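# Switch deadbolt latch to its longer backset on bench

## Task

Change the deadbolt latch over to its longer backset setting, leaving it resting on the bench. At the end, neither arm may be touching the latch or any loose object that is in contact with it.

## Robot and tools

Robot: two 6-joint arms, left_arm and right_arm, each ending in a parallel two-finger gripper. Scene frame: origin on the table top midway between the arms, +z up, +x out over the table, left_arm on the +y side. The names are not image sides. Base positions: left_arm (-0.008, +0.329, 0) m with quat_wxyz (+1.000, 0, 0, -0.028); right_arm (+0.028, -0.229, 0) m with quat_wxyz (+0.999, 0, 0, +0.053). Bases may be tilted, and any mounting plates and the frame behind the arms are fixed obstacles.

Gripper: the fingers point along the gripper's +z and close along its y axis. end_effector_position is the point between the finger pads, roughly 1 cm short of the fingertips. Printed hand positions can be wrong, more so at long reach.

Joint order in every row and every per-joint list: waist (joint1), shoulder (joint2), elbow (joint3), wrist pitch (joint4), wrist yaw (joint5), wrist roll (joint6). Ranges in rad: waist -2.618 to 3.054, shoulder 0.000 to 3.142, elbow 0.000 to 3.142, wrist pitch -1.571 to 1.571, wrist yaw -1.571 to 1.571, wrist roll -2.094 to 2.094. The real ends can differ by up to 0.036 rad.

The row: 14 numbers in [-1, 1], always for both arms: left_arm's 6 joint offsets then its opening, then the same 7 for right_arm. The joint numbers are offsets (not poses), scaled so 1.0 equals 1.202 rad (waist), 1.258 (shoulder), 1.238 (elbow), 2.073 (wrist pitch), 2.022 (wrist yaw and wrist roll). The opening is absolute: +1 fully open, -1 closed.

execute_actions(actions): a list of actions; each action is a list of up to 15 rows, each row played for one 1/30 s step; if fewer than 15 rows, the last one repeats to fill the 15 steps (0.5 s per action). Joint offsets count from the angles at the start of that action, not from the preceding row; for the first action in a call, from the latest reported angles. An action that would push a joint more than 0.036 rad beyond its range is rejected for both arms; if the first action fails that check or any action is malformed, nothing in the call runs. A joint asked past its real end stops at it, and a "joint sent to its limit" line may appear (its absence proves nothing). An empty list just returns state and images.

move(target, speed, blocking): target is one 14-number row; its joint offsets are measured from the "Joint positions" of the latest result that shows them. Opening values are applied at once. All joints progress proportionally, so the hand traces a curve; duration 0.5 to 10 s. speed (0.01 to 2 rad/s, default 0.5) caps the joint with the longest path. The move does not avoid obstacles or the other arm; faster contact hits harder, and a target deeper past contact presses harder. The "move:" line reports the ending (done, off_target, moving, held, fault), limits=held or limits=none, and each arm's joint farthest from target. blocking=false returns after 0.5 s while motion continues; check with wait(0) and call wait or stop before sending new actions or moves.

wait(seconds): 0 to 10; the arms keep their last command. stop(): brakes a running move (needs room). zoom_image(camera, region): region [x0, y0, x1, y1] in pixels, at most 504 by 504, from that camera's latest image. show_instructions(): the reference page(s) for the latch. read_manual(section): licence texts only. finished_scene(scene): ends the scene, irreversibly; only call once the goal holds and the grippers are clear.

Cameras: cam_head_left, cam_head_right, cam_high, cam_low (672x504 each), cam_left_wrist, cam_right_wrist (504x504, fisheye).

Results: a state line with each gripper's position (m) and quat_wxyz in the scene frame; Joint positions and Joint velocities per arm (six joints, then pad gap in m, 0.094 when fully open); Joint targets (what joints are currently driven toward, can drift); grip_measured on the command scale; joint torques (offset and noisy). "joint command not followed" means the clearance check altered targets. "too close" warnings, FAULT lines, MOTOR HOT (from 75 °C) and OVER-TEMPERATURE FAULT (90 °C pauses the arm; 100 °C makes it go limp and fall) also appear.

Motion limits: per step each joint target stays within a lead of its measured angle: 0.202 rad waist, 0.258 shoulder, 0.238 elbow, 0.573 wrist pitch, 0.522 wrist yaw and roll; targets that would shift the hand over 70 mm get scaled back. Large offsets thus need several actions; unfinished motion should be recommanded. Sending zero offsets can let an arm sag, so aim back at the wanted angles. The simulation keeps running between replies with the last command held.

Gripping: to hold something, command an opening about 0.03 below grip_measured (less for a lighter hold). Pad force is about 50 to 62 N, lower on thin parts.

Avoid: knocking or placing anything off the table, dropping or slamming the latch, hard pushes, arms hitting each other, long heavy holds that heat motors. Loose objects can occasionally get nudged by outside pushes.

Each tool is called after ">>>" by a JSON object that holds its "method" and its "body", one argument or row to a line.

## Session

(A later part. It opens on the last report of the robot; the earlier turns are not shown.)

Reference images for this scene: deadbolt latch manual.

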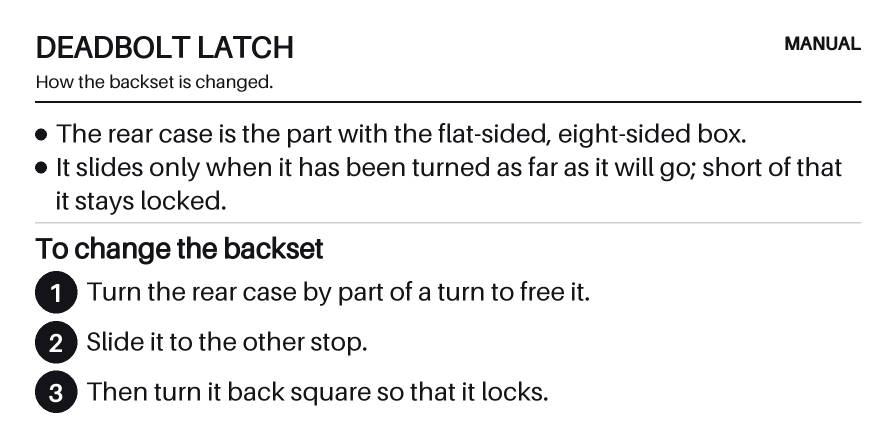

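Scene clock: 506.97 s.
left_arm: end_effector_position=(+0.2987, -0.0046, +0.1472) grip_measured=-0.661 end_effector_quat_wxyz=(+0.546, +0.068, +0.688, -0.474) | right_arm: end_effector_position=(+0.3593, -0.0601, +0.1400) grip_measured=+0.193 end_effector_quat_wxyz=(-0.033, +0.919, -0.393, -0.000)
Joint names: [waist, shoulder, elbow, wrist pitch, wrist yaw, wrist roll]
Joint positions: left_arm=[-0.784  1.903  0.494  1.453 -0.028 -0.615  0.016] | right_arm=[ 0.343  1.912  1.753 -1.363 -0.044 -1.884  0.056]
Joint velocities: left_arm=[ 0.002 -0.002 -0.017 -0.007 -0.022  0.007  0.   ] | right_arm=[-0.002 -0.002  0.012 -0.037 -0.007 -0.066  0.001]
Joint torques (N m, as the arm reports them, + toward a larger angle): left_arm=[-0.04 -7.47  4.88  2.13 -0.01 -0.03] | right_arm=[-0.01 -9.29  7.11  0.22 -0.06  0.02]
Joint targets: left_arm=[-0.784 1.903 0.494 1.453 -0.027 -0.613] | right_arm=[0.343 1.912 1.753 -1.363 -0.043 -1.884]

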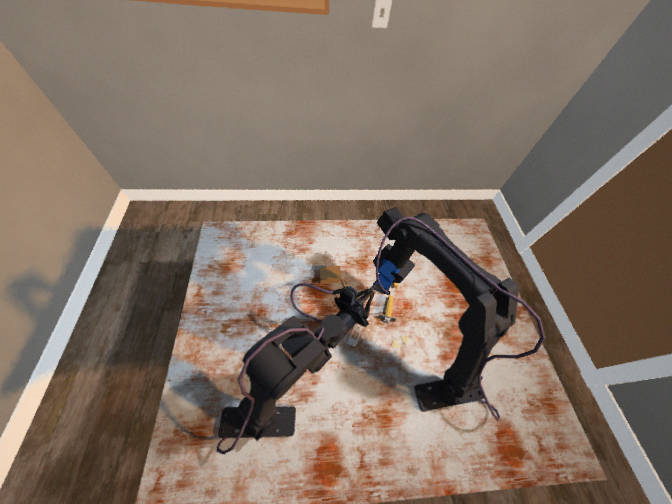

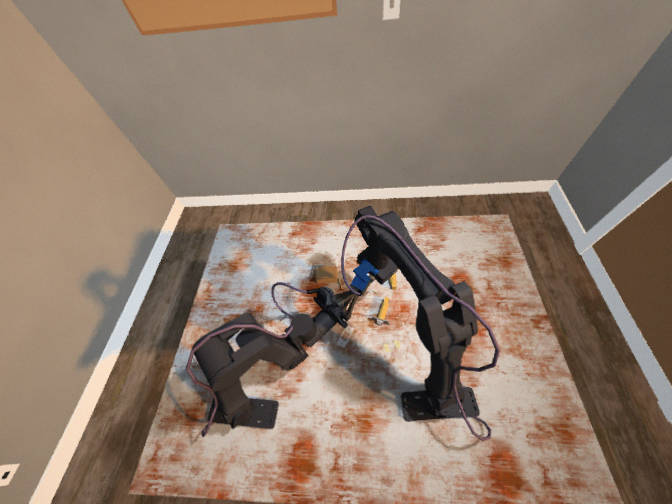

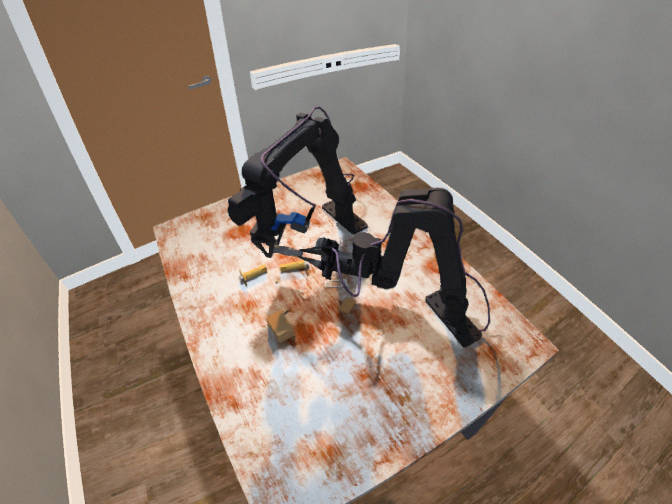

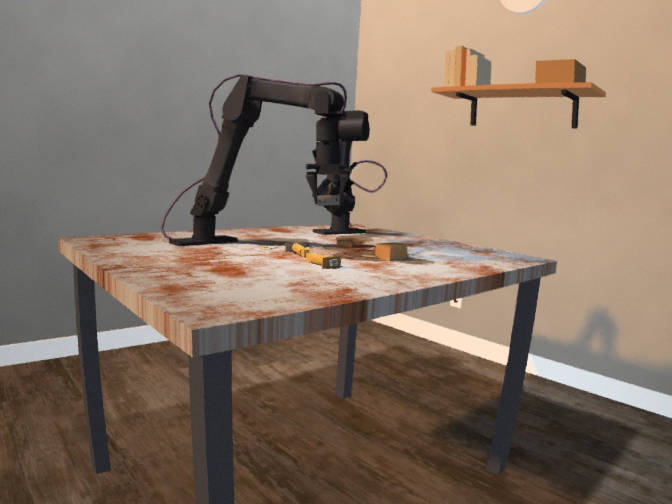

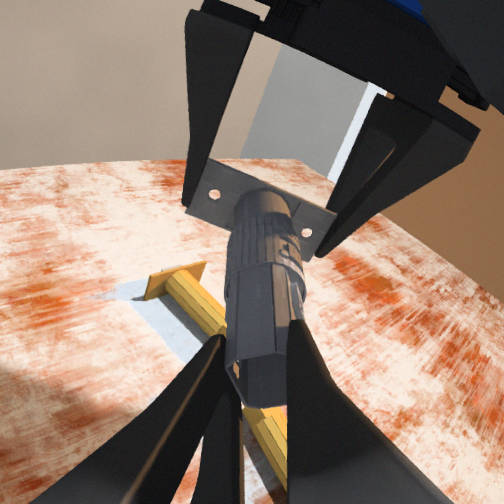

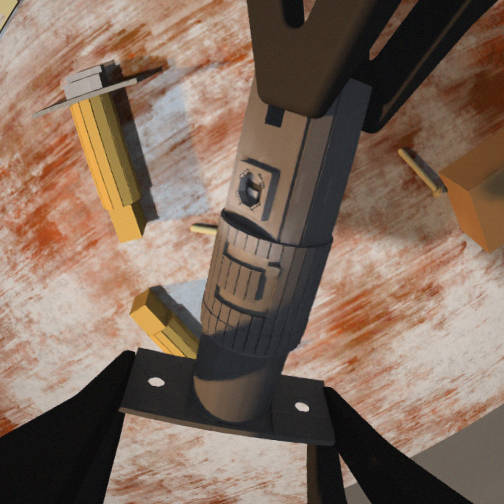

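>>> {"method": "execute_actions", "body": {
  "actions": []
}}

Scene clock: 526.33 s.
left_arm: end_effector_position=(+0.2987, -0.0046, +0.1472) grip_measured=-0.661 end_effector_quat_wxyz=(+0.546, +0.068, +0.688, -0.474) | right_arm: end_effector_position=(+0.3593, -0.0601, +0.1400) grip_measured=+0.193 end_effector_quat_wxyz=(-0.033, +0.919, -0.393, -0.000)
Joint names: [waist, shoulder, elbow, wrist pitch, wrist yaw, wrist roll]
Joint positions: left_arm=[-0.784  1.903  0.494  1.453 -0.028 -0.615  0.016] | right_arm=[ 0.343  1.912  1.753 -1.363 -0.044 -1.884  0.056]
Joint velocities: left_arm=[ 0.012 -0.002  0.012  0.007  0.051 -0.007  0.001] | right_arm=[ 0.007 -0.002 -0.012 -0.007 -0.007 -0.095  0.   ]
Joint torques (N m, as the arm reports them, + toward a larger angle): left_arm=[-0.02 -7.47  4.91  2.12  0.   -0.03] | right_arm=[-0.08 -9.29  7.07  0.24 -0.04 -0.02]
Joint targets: left_arm=[-0.784 1.903 0.494 1.453 -0.027 -0.613] | right_arm=[0.343 1.912 1.753 -1.363 -0.043 -1.884]

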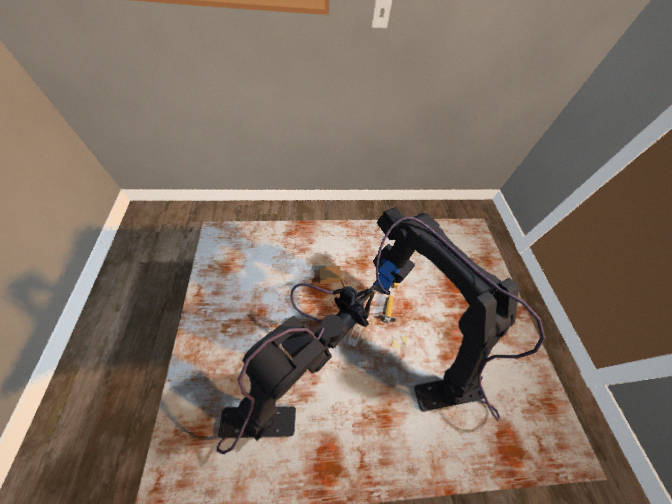

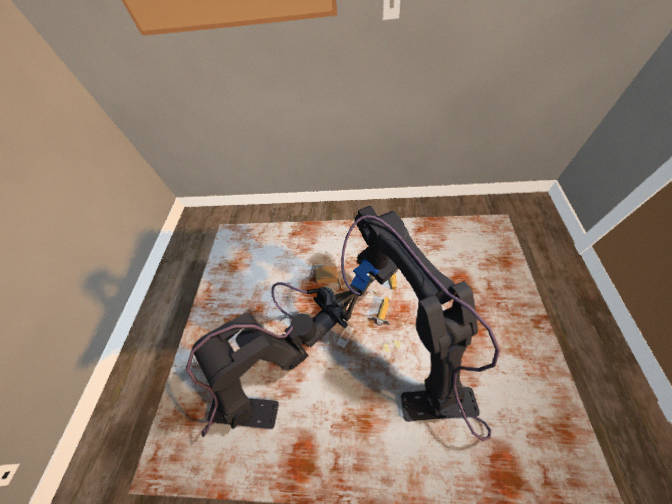

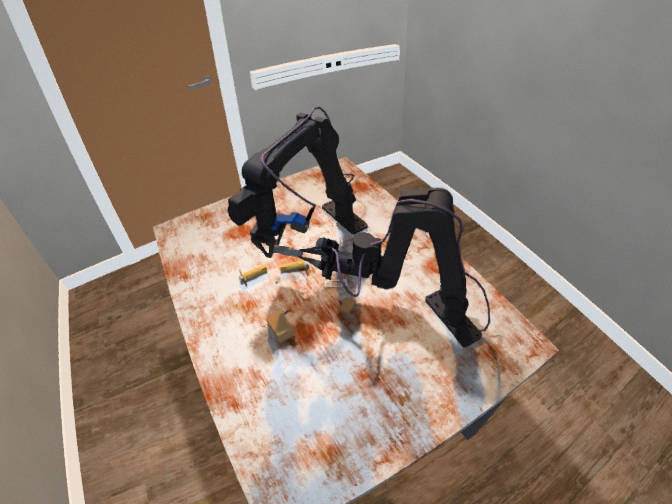

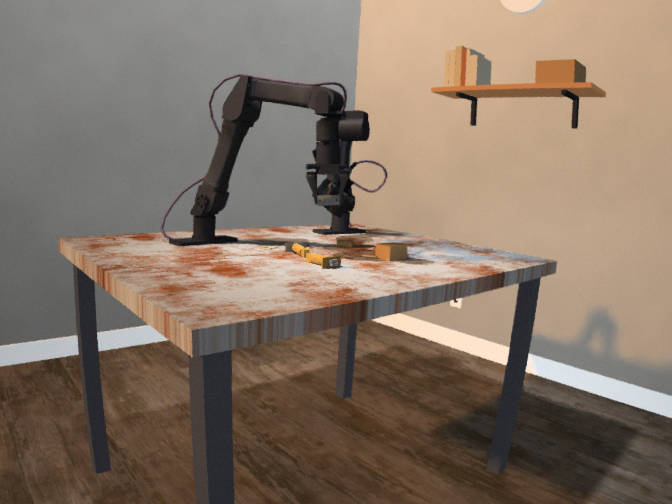

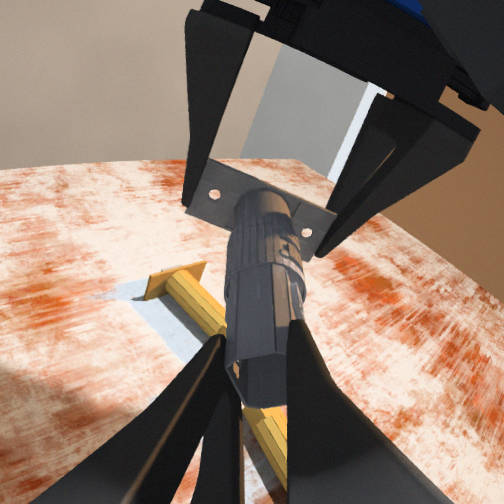

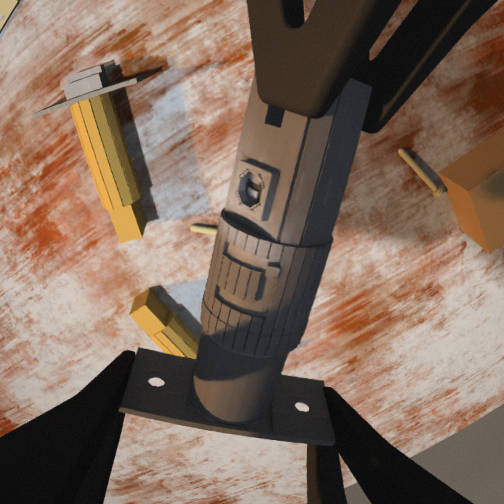

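>>> {"method": "move", "body": {
  "target": [0,-0.034,-0.052,0.01,0,0.04,-0.78, -0.025,0,0,-0.013,0.013,0,0.05],
  "speed": 0.05
}}

Scene clock: 533.60 s.
left_arm: end_effector_position=(+0.2936, +0.0012, +0.1480) grip_measured=-0.661 end_effector_quat_wxyz=(+0.553, +0.078, +0.686, -0.466) | right_arm: end_effector_position=(+0.3545, -0.0551, +0.1403) grip_measured=+0.193 end_effector_quat_wxyz=(-0.042, +0.919, -0.393, -0.017)
Joint names: [waist, shoulder, elbow, wrist pitch, wrist yaw, wrist roll]
Joint positions: left_arm=[-0.784  1.884  0.463  1.467 -0.028 -0.586  0.016] | right_arm=[ 0.343  1.912  1.753 -1.371 -0.081 -1.884  0.056]
Joint velocities: left_arm=[-0.017  0.002  0.022 -0.022  0.007  0.051  0.001] | right_arm=[ 0.002  0.007 -0.027 -0.022  0.022 -0.037  0.   ]
Joint torques (N m, as the arm reports them, + toward a larger angle): left_arm=[-0.02 -9.11  2.09  2.21  0.01  0.43] | right_arm=[-2.   -9.3   7.07  0.03  0.52  0.03]
Joint targets: left_arm=[-0.784 1.860 0.430 1.474 -0.027 -0.534] | right_arm=[0.313 1.912 1.753 -1.389 -0.018 -1.884]
move: off_target (left_arm, right_arm); limits=none; left_arm: farthest joint: the wrist roll, 0.052 radians from its target (0.081 radians at the start); right_arm: farthest joint: the wrist yaw, 0.064 radians from its target (0.027 radians at the start)

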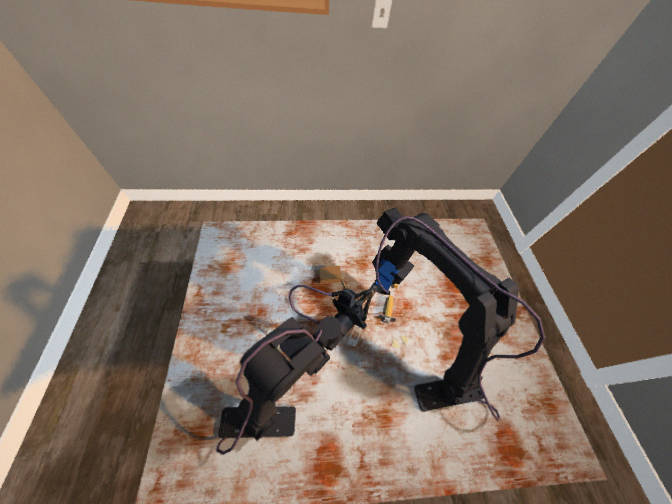

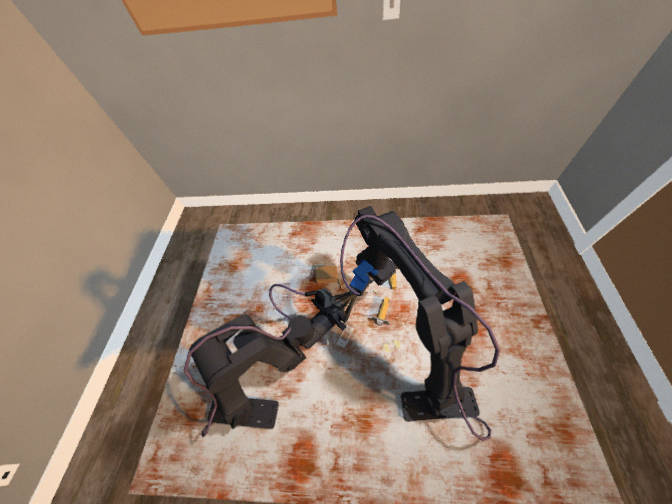

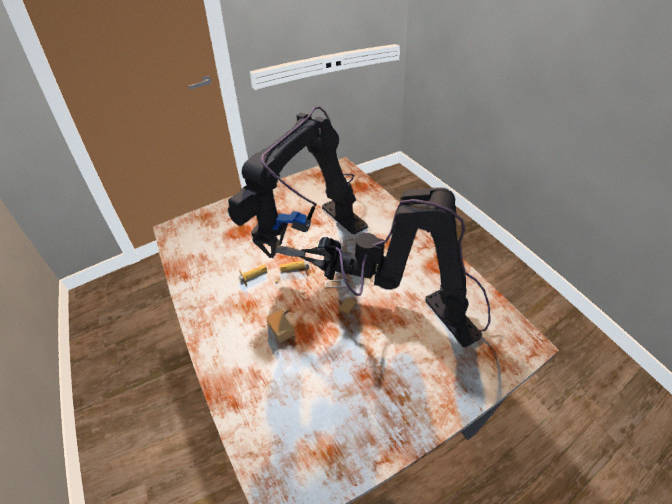

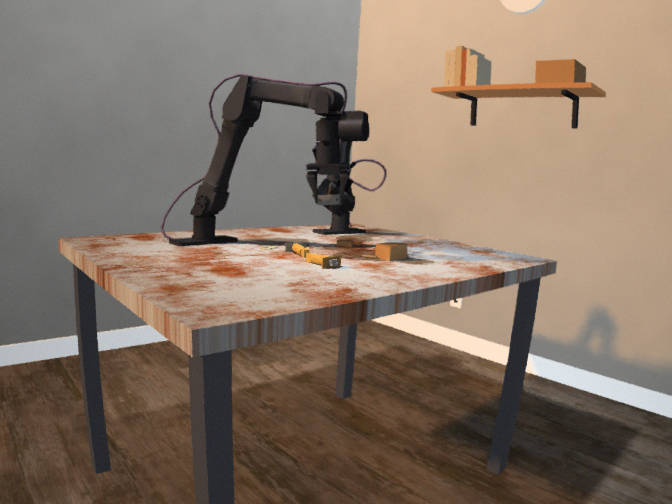

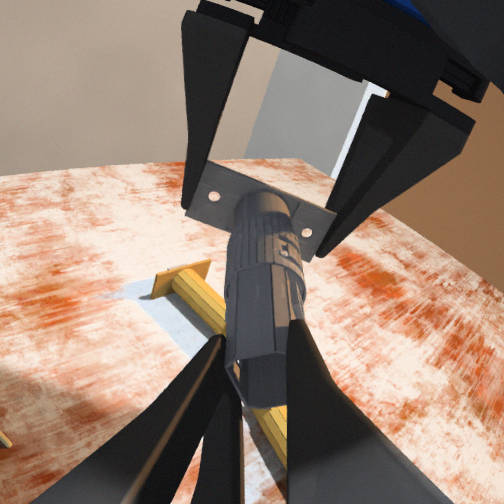

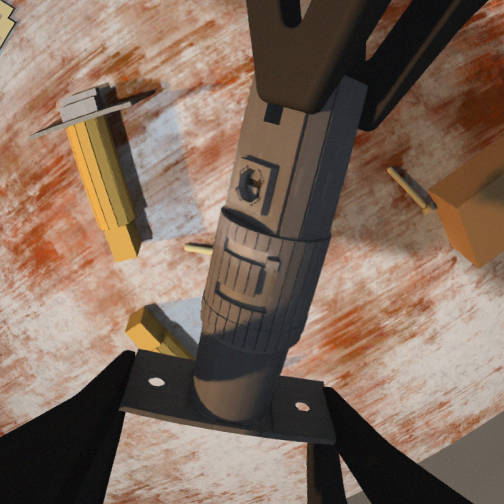

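>>> {"method": "move", "body": {
  "target": [0,0.015,0.025,-0.007,0,0.09,-0.78, -0.003,0,0,-0.009,0.03,0,0.05],
  "speed": 0.08
}}

>>> {"method": "zoom_image", "body": {
  "camera": "cam_right_wrist",
  "region": [170,60,400,440]
}}

Scene clock: 553.47 s.
left_arm: end_effector_position=(+0.2972, +0.0007, +0.1491) grip_measured=-0.661 end_effector_quat_wxyz=(+0.576, +0.103, +0.683, -0.438) | right_arm: end_effector_position=(+0.3582, -0.0544, +0.1404) grip_measured=+0.193 end_effector_quat_wxyz=(-0.045, +0.920, -0.390, -0.010)
Joint names: [waist, shoulder, elbow, wrist pitch, wrist yaw, wrist roll]
Joint positions: left_arm=[-0.784  1.884  0.475  1.455 -0.041 -0.498  0.016] | right_arm=[ 0.344  1.912  1.753 -1.356 -0.074 -1.889  0.056]
Joint velocities: left_arm=[-0.012  0.007 -0.007  0.022  0.007  0.022 -0.   ] | right_arm=[-0.002 -0.012  0.017  0.037  0.081  0.007  0.   ]
Joint torques (N m, as the arm reports them, + toward a larger angle): left_arm=[-0.05 -5.74  6.52  2.13  0.12  0.84] | right_arm=[-0.41 -9.28  7.05 -0.1   0.48  0.06]
Joint targets: left_arm=[-0.784 1.902 0.494 1.452 -0.028 -0.404] | right_arm=[0.339 1.912 1.753 -1.390 -0.021 -1.884]
move: off_target (left_arm, right_arm); limits=none; left_arm: farthest joint: the wrist roll, 0.094 radians from its target (0.182 radians at the start); right_arm: farthest joint: the wrist yaw, 0.054 radians from its target (0.061 radians at the start)

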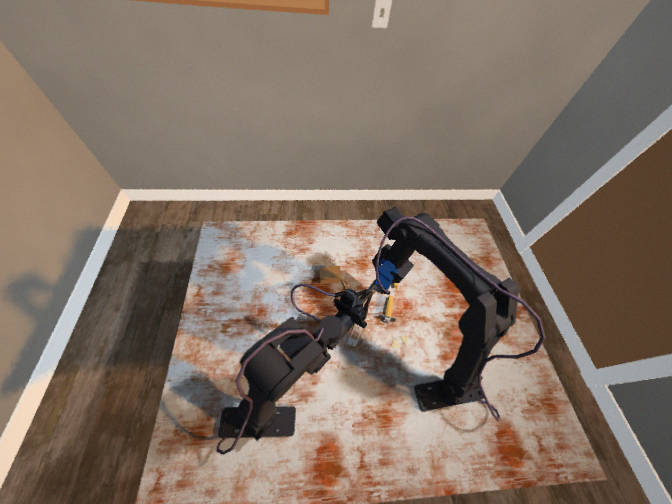

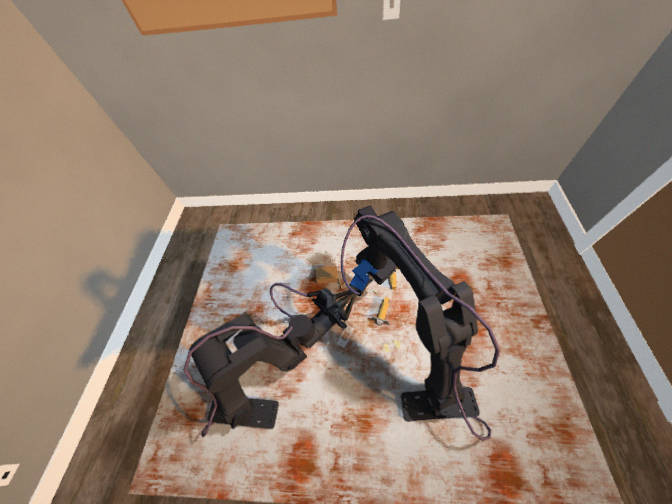

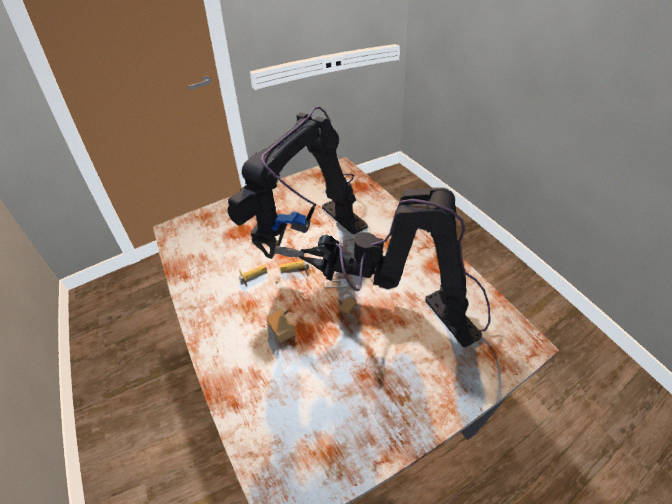

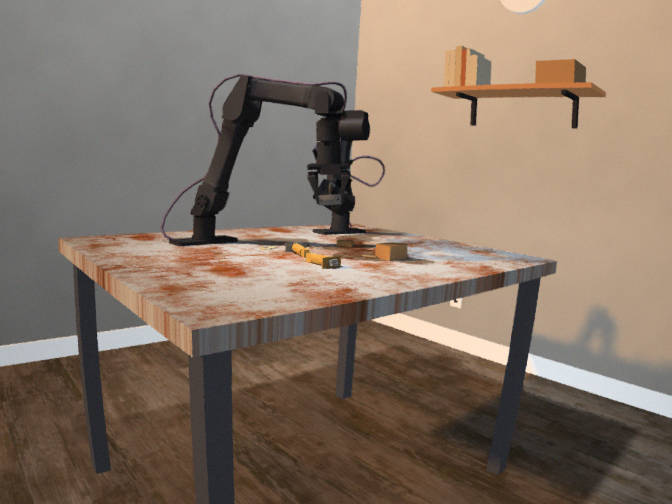

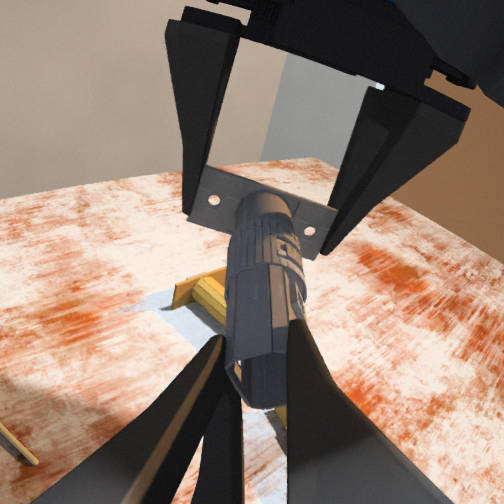

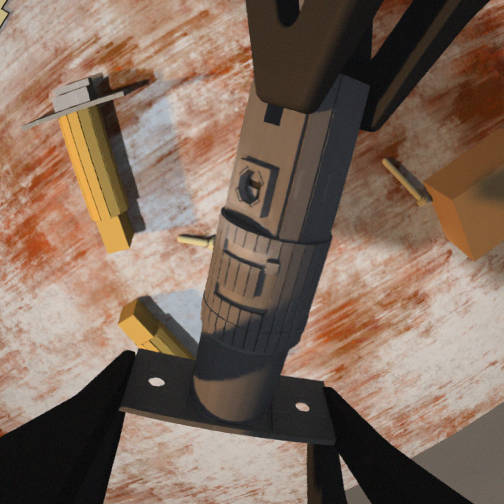

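Region (170, 60, 400, 440) of cam_right_wrist's 504x504 image, scaled by 1.326, with more detail than that image has; it fills the left 305 columns of this view, and the rest is white.

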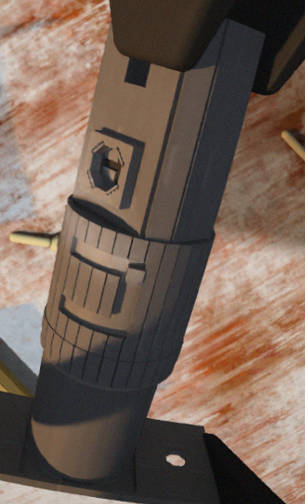

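>>> {"method": "move", "body": {
  "target": [0,-0.045,-0.07,0.014,0.006,-0.01,-0.78, -0.04,0,0,-0.016,0.07,0,0.05],
  "speed": 0.06
}}

Scene clock: 578.17 s.
left_arm: end_effector_position=(+0.2887, +0.0062, +0.1501) grip_measured=-0.661 end_effector_quat_wxyz=(+0.560, +0.090, +0.685, -0.456) | right_arm: end_effector_position=(+0.3511, -0.0526, +0.1405) grip_measured=+0.193 end_effector_quat_wxyz=(-0.046, +0.918, -0.393, -0.027)
Joint names: [waist, shoulder, elbow, wrist pitch, wrist yaw, wrist roll]
Joint positions: left_arm=[-0.784  1.854  0.435  1.463 -0.026 -0.551  0.016] | right_arm=[ 0.344  1.912  1.753 -1.379 -0.101 -1.883  0.056]
Joint velocities: left_arm=[ 0.002  0.002  0.012 -0.022 -0.007 -0.022 -0.001] | right_arm=[-0.007 -0.012  0.012 -0.081 -0.007 -0.051 -0.001]
Joint torques (N m, as the arm reports them, + toward a larger angle): left_arm=[-0.02 -9.14  0.98  2.35 -0.05  0.26] | right_arm=[-3.71 -9.29  6.96  0.07  1.49 -0.08]
Joint targets: left_arm=[-0.784 1.827 0.388 1.483 -0.029 -0.518] | right_arm=[0.296 1.912 1.753 -1.390 0.067 -1.889]
move: off_target (left_arm, right_arm); limits=none; left_arm: farthest joint: the elbow, 0.047 radians from its target (0.086 radians at the start); right_arm: farthest joint: the wrist yaw, 0.168 radians from its target (0.142 radians at the start)

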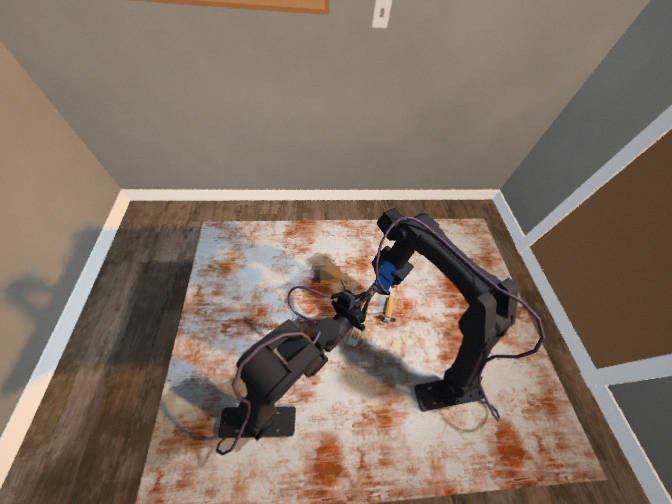

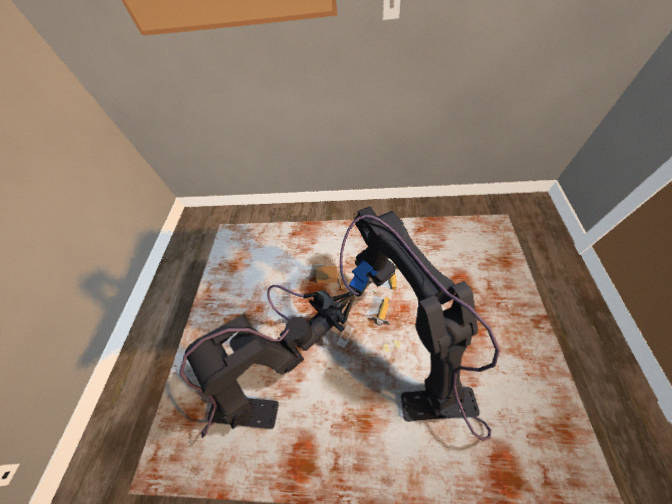

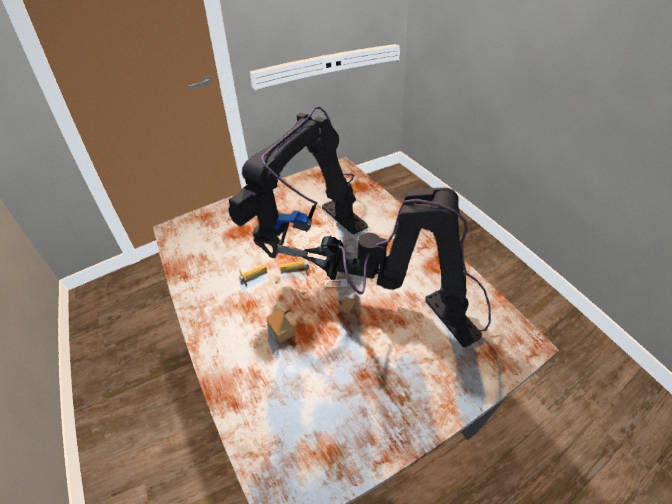

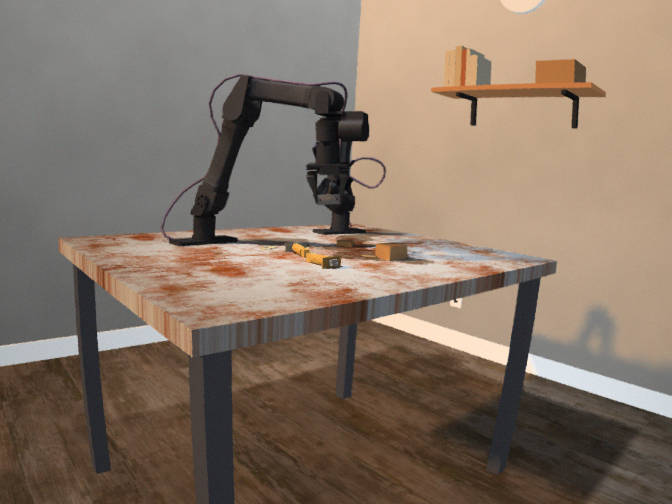

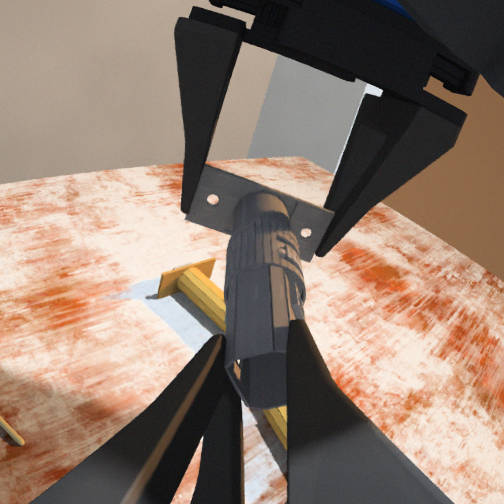

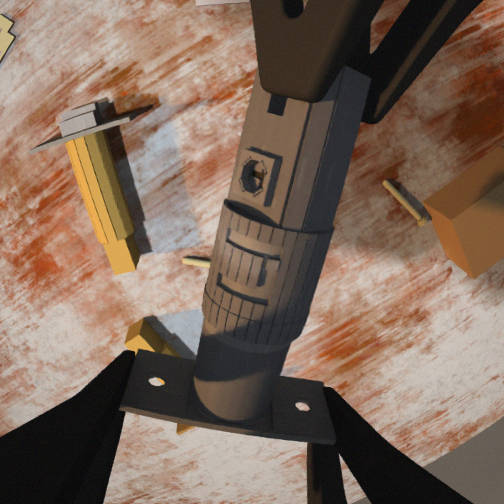

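>>> {"method": "move", "body": {
  "target": [0,0.02,0.032,-0.006,0,-0.2,-0.78, -0.004,0,0,-0.005,0.035,0,0.05],
  "speed": 0.2
}}

>>> {"method": "zoom_image", "body": {
  "camera": "cam_right_wrist",
  "region": [120,0,460,440]
}}

Scene clock: 597.07 s.
left_arm: end_effector_position=(+0.2883, -0.0014, +0.1483) grip_measured=-0.661 end_effector_quat_wxyz=(+0.470, -0.012, +0.693, -0.546) | right_arm: end_effector_position=(+0.3493, -0.0611, +0.1398) grip_measured=+0.193 end_effector_quat_wxyz=(-0.023, +0.915, -0.401, -0.018)
Joint names: [waist, shoulder, elbow, wrist pitch, wrist yaw, wrist roll]
Joint positions: left_arm=[-0.786  1.867  0.457  1.449 -0.    -0.877  0.016] | right_arm=[ 0.346  1.912  1.753 -1.4   -0.058 -1.864  0.056]
Joint velocities: left_arm=[-0.002 -0.012  0.012 -0.022 -0.037 -0.007  0.001] | right_arm=[-0.017 -0.002  0.017  0.022 -0.051  0.095  0.001]
Joint torques (N m, as the arm reports them, + toward a larger angle): left_arm=[ 0.19 -6.13  6.39  2.16 -0.22 -0.77] | right_arm=[-0.5  -9.2   6.99  0.27  0.28 -0.2 ]
Joint targets: left_arm=[-0.784 1.879 0.475 1.451 -0.026 -0.956] | right_arm=[0.339 1.912 1.753 -1.389 -0.030 -1.883]
move: off_target (left_arm, right_arm); limits=none; left_arm: farthest joint: the wrist roll, 0.078 radians from its target (0.404 radians at the start); right_arm: farthest joint: the wrist yaw, 0.028 radians from its target (0.071 radians at the start)

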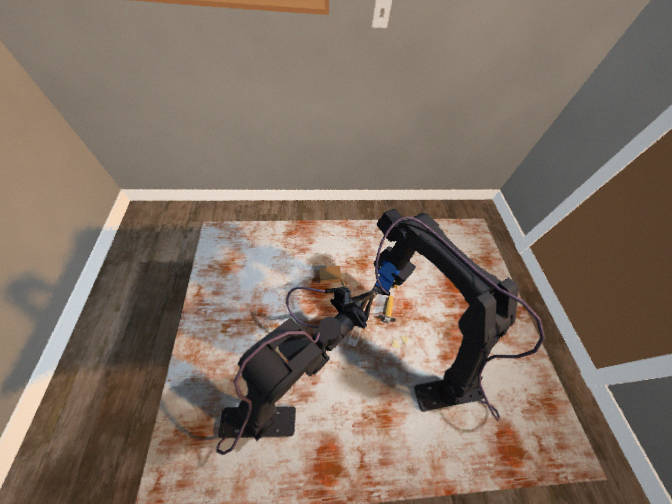

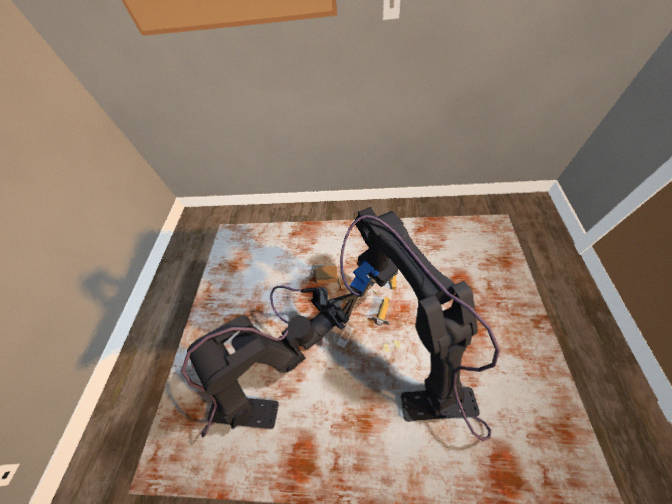

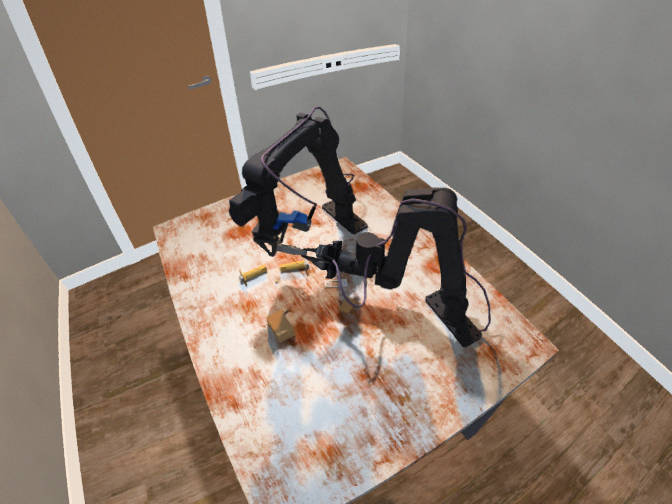

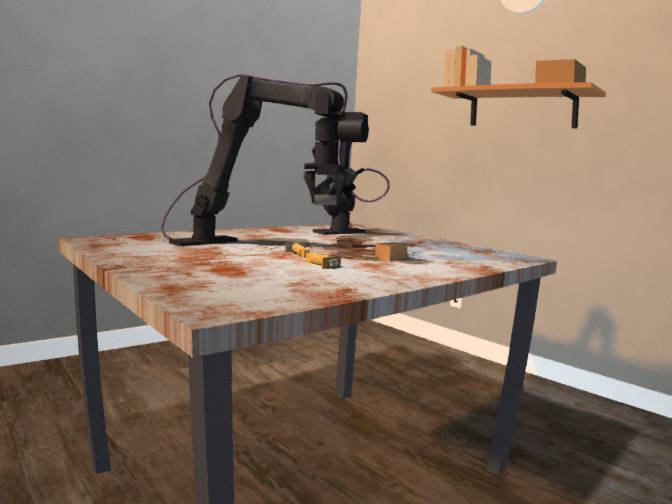

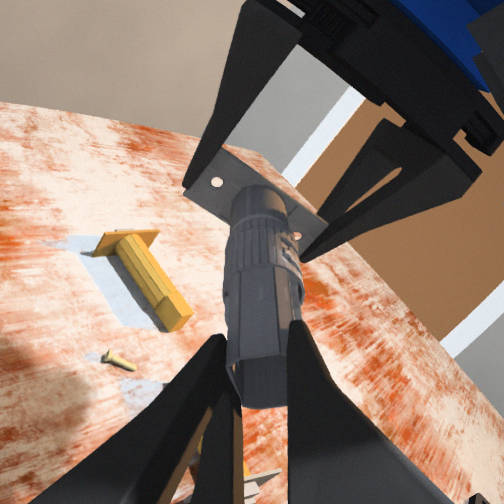

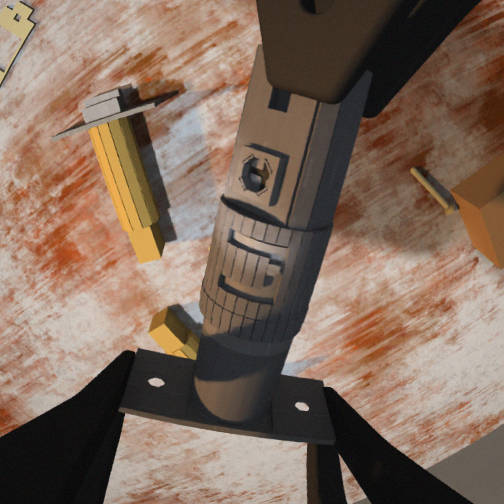

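Region (120, 0, 460, 440) of cam_right_wrist's 504x504 image, scaled by 1.145, with more detail than that image has; it fills the left 389 columns of this view, and the rest is white.

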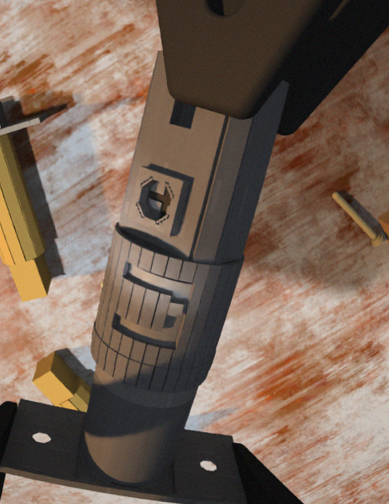

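>>> {"method": "move", "body": {
  "target": [0,-0.04,-0.065,0.014,-0.012,0.12,-0.78, -0.04,0,0,0.004,0.05,-0.01,0.05],
  "speed": 0.1
}}

Scene clock: 618.63 s.
left_arm: end_effector_position=(+0.2824, +0.0062, +0.1489) grip_measured=-0.661 end_effector_quat_wxyz=(+0.526, +0.059, +0.691, -0.493) | right_arm: end_effector_position=(+0.3484, -0.0599, +0.1400) grip_measured=+0.193 end_effector_quat_wxyz=(-0.027, +0.914, -0.403, -0.024)
Joint names: [waist, shoulder, elbow, wrist pitch, wrist yaw, wrist roll]
Joint positions: left_arm=[-0.786  1.842  0.418  1.463 -0.004 -0.667  0.016] | right_arm=[ 0.343  1.912  1.753 -1.401 -0.072 -1.863  0.056]
Joint velocities: left_arm=[ 0.017  0.007  0.007 -0.007  0.066 -0.051  0.   ] | right_arm=[-0.002  0.007  0.012 -0.066 -0.051 -0.066  0.   ]
Joint torques (N m, as the arm reports them, + toward a larger angle): left_arm=[-0.01 -8.93  1.41  2.29 -0.17  0.26] | right_arm=[-3.19 -9.21  6.9   0.27  1.04 -0.22]
Joint targets: left_arm=[-0.786 1.817 0.376 1.478 -0.024 -0.634] | right_arm=[0.298 1.912 1.753 -1.392 0.043 -1.884]
move: off_target (left_arm, right_arm); limits=none; left_arm: farthest joint: the elbow, 0.041 radians from its target (0.080 radians at the start); right_arm: farthest joint: the wrist yaw, 0.115 radians from its target (0.102 radians at the start)

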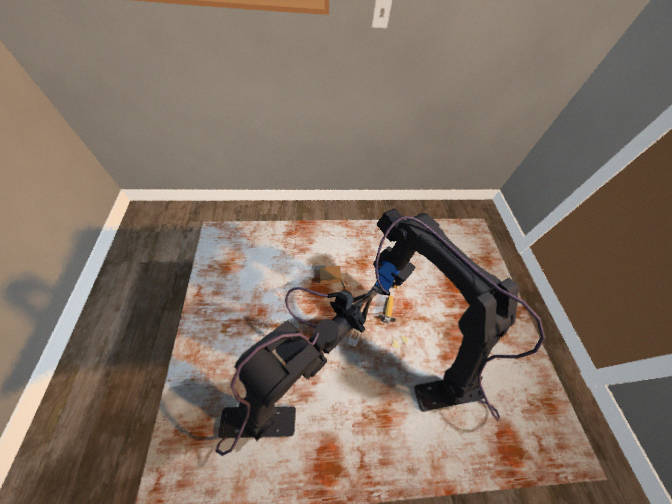

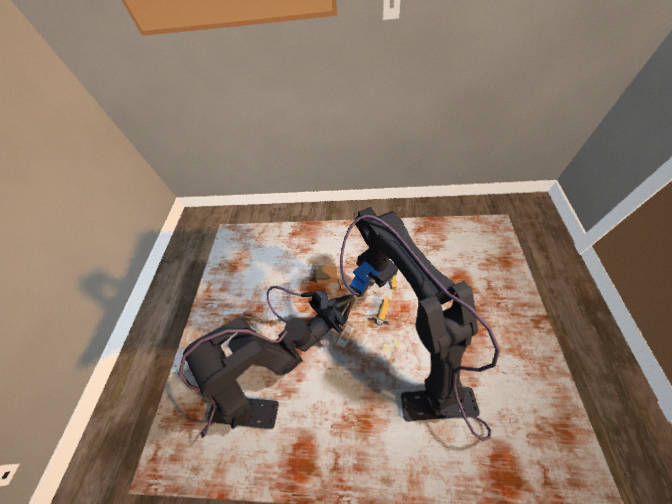

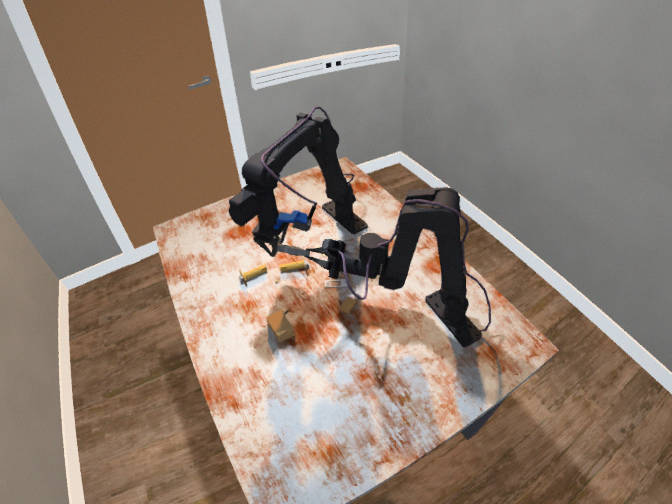

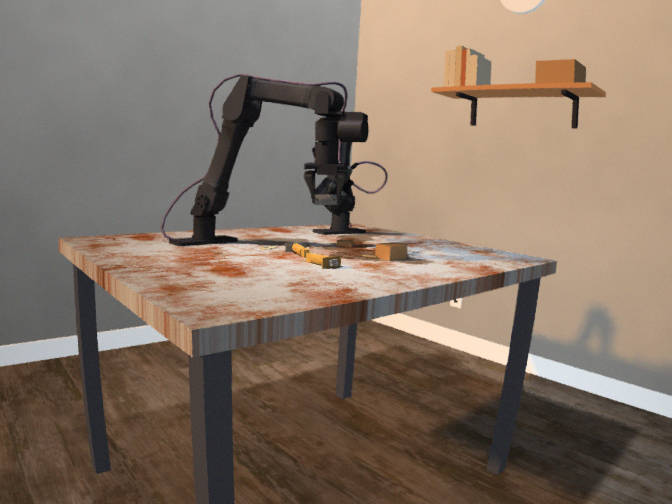

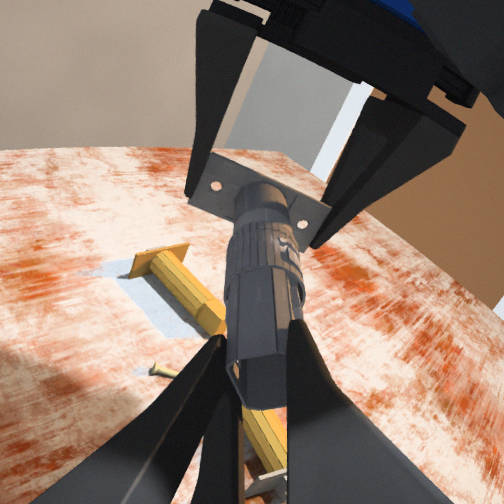

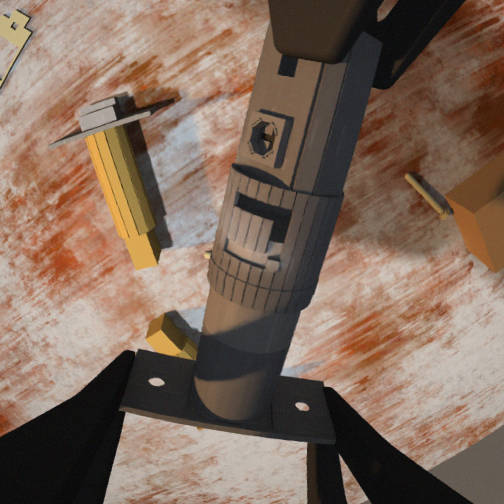

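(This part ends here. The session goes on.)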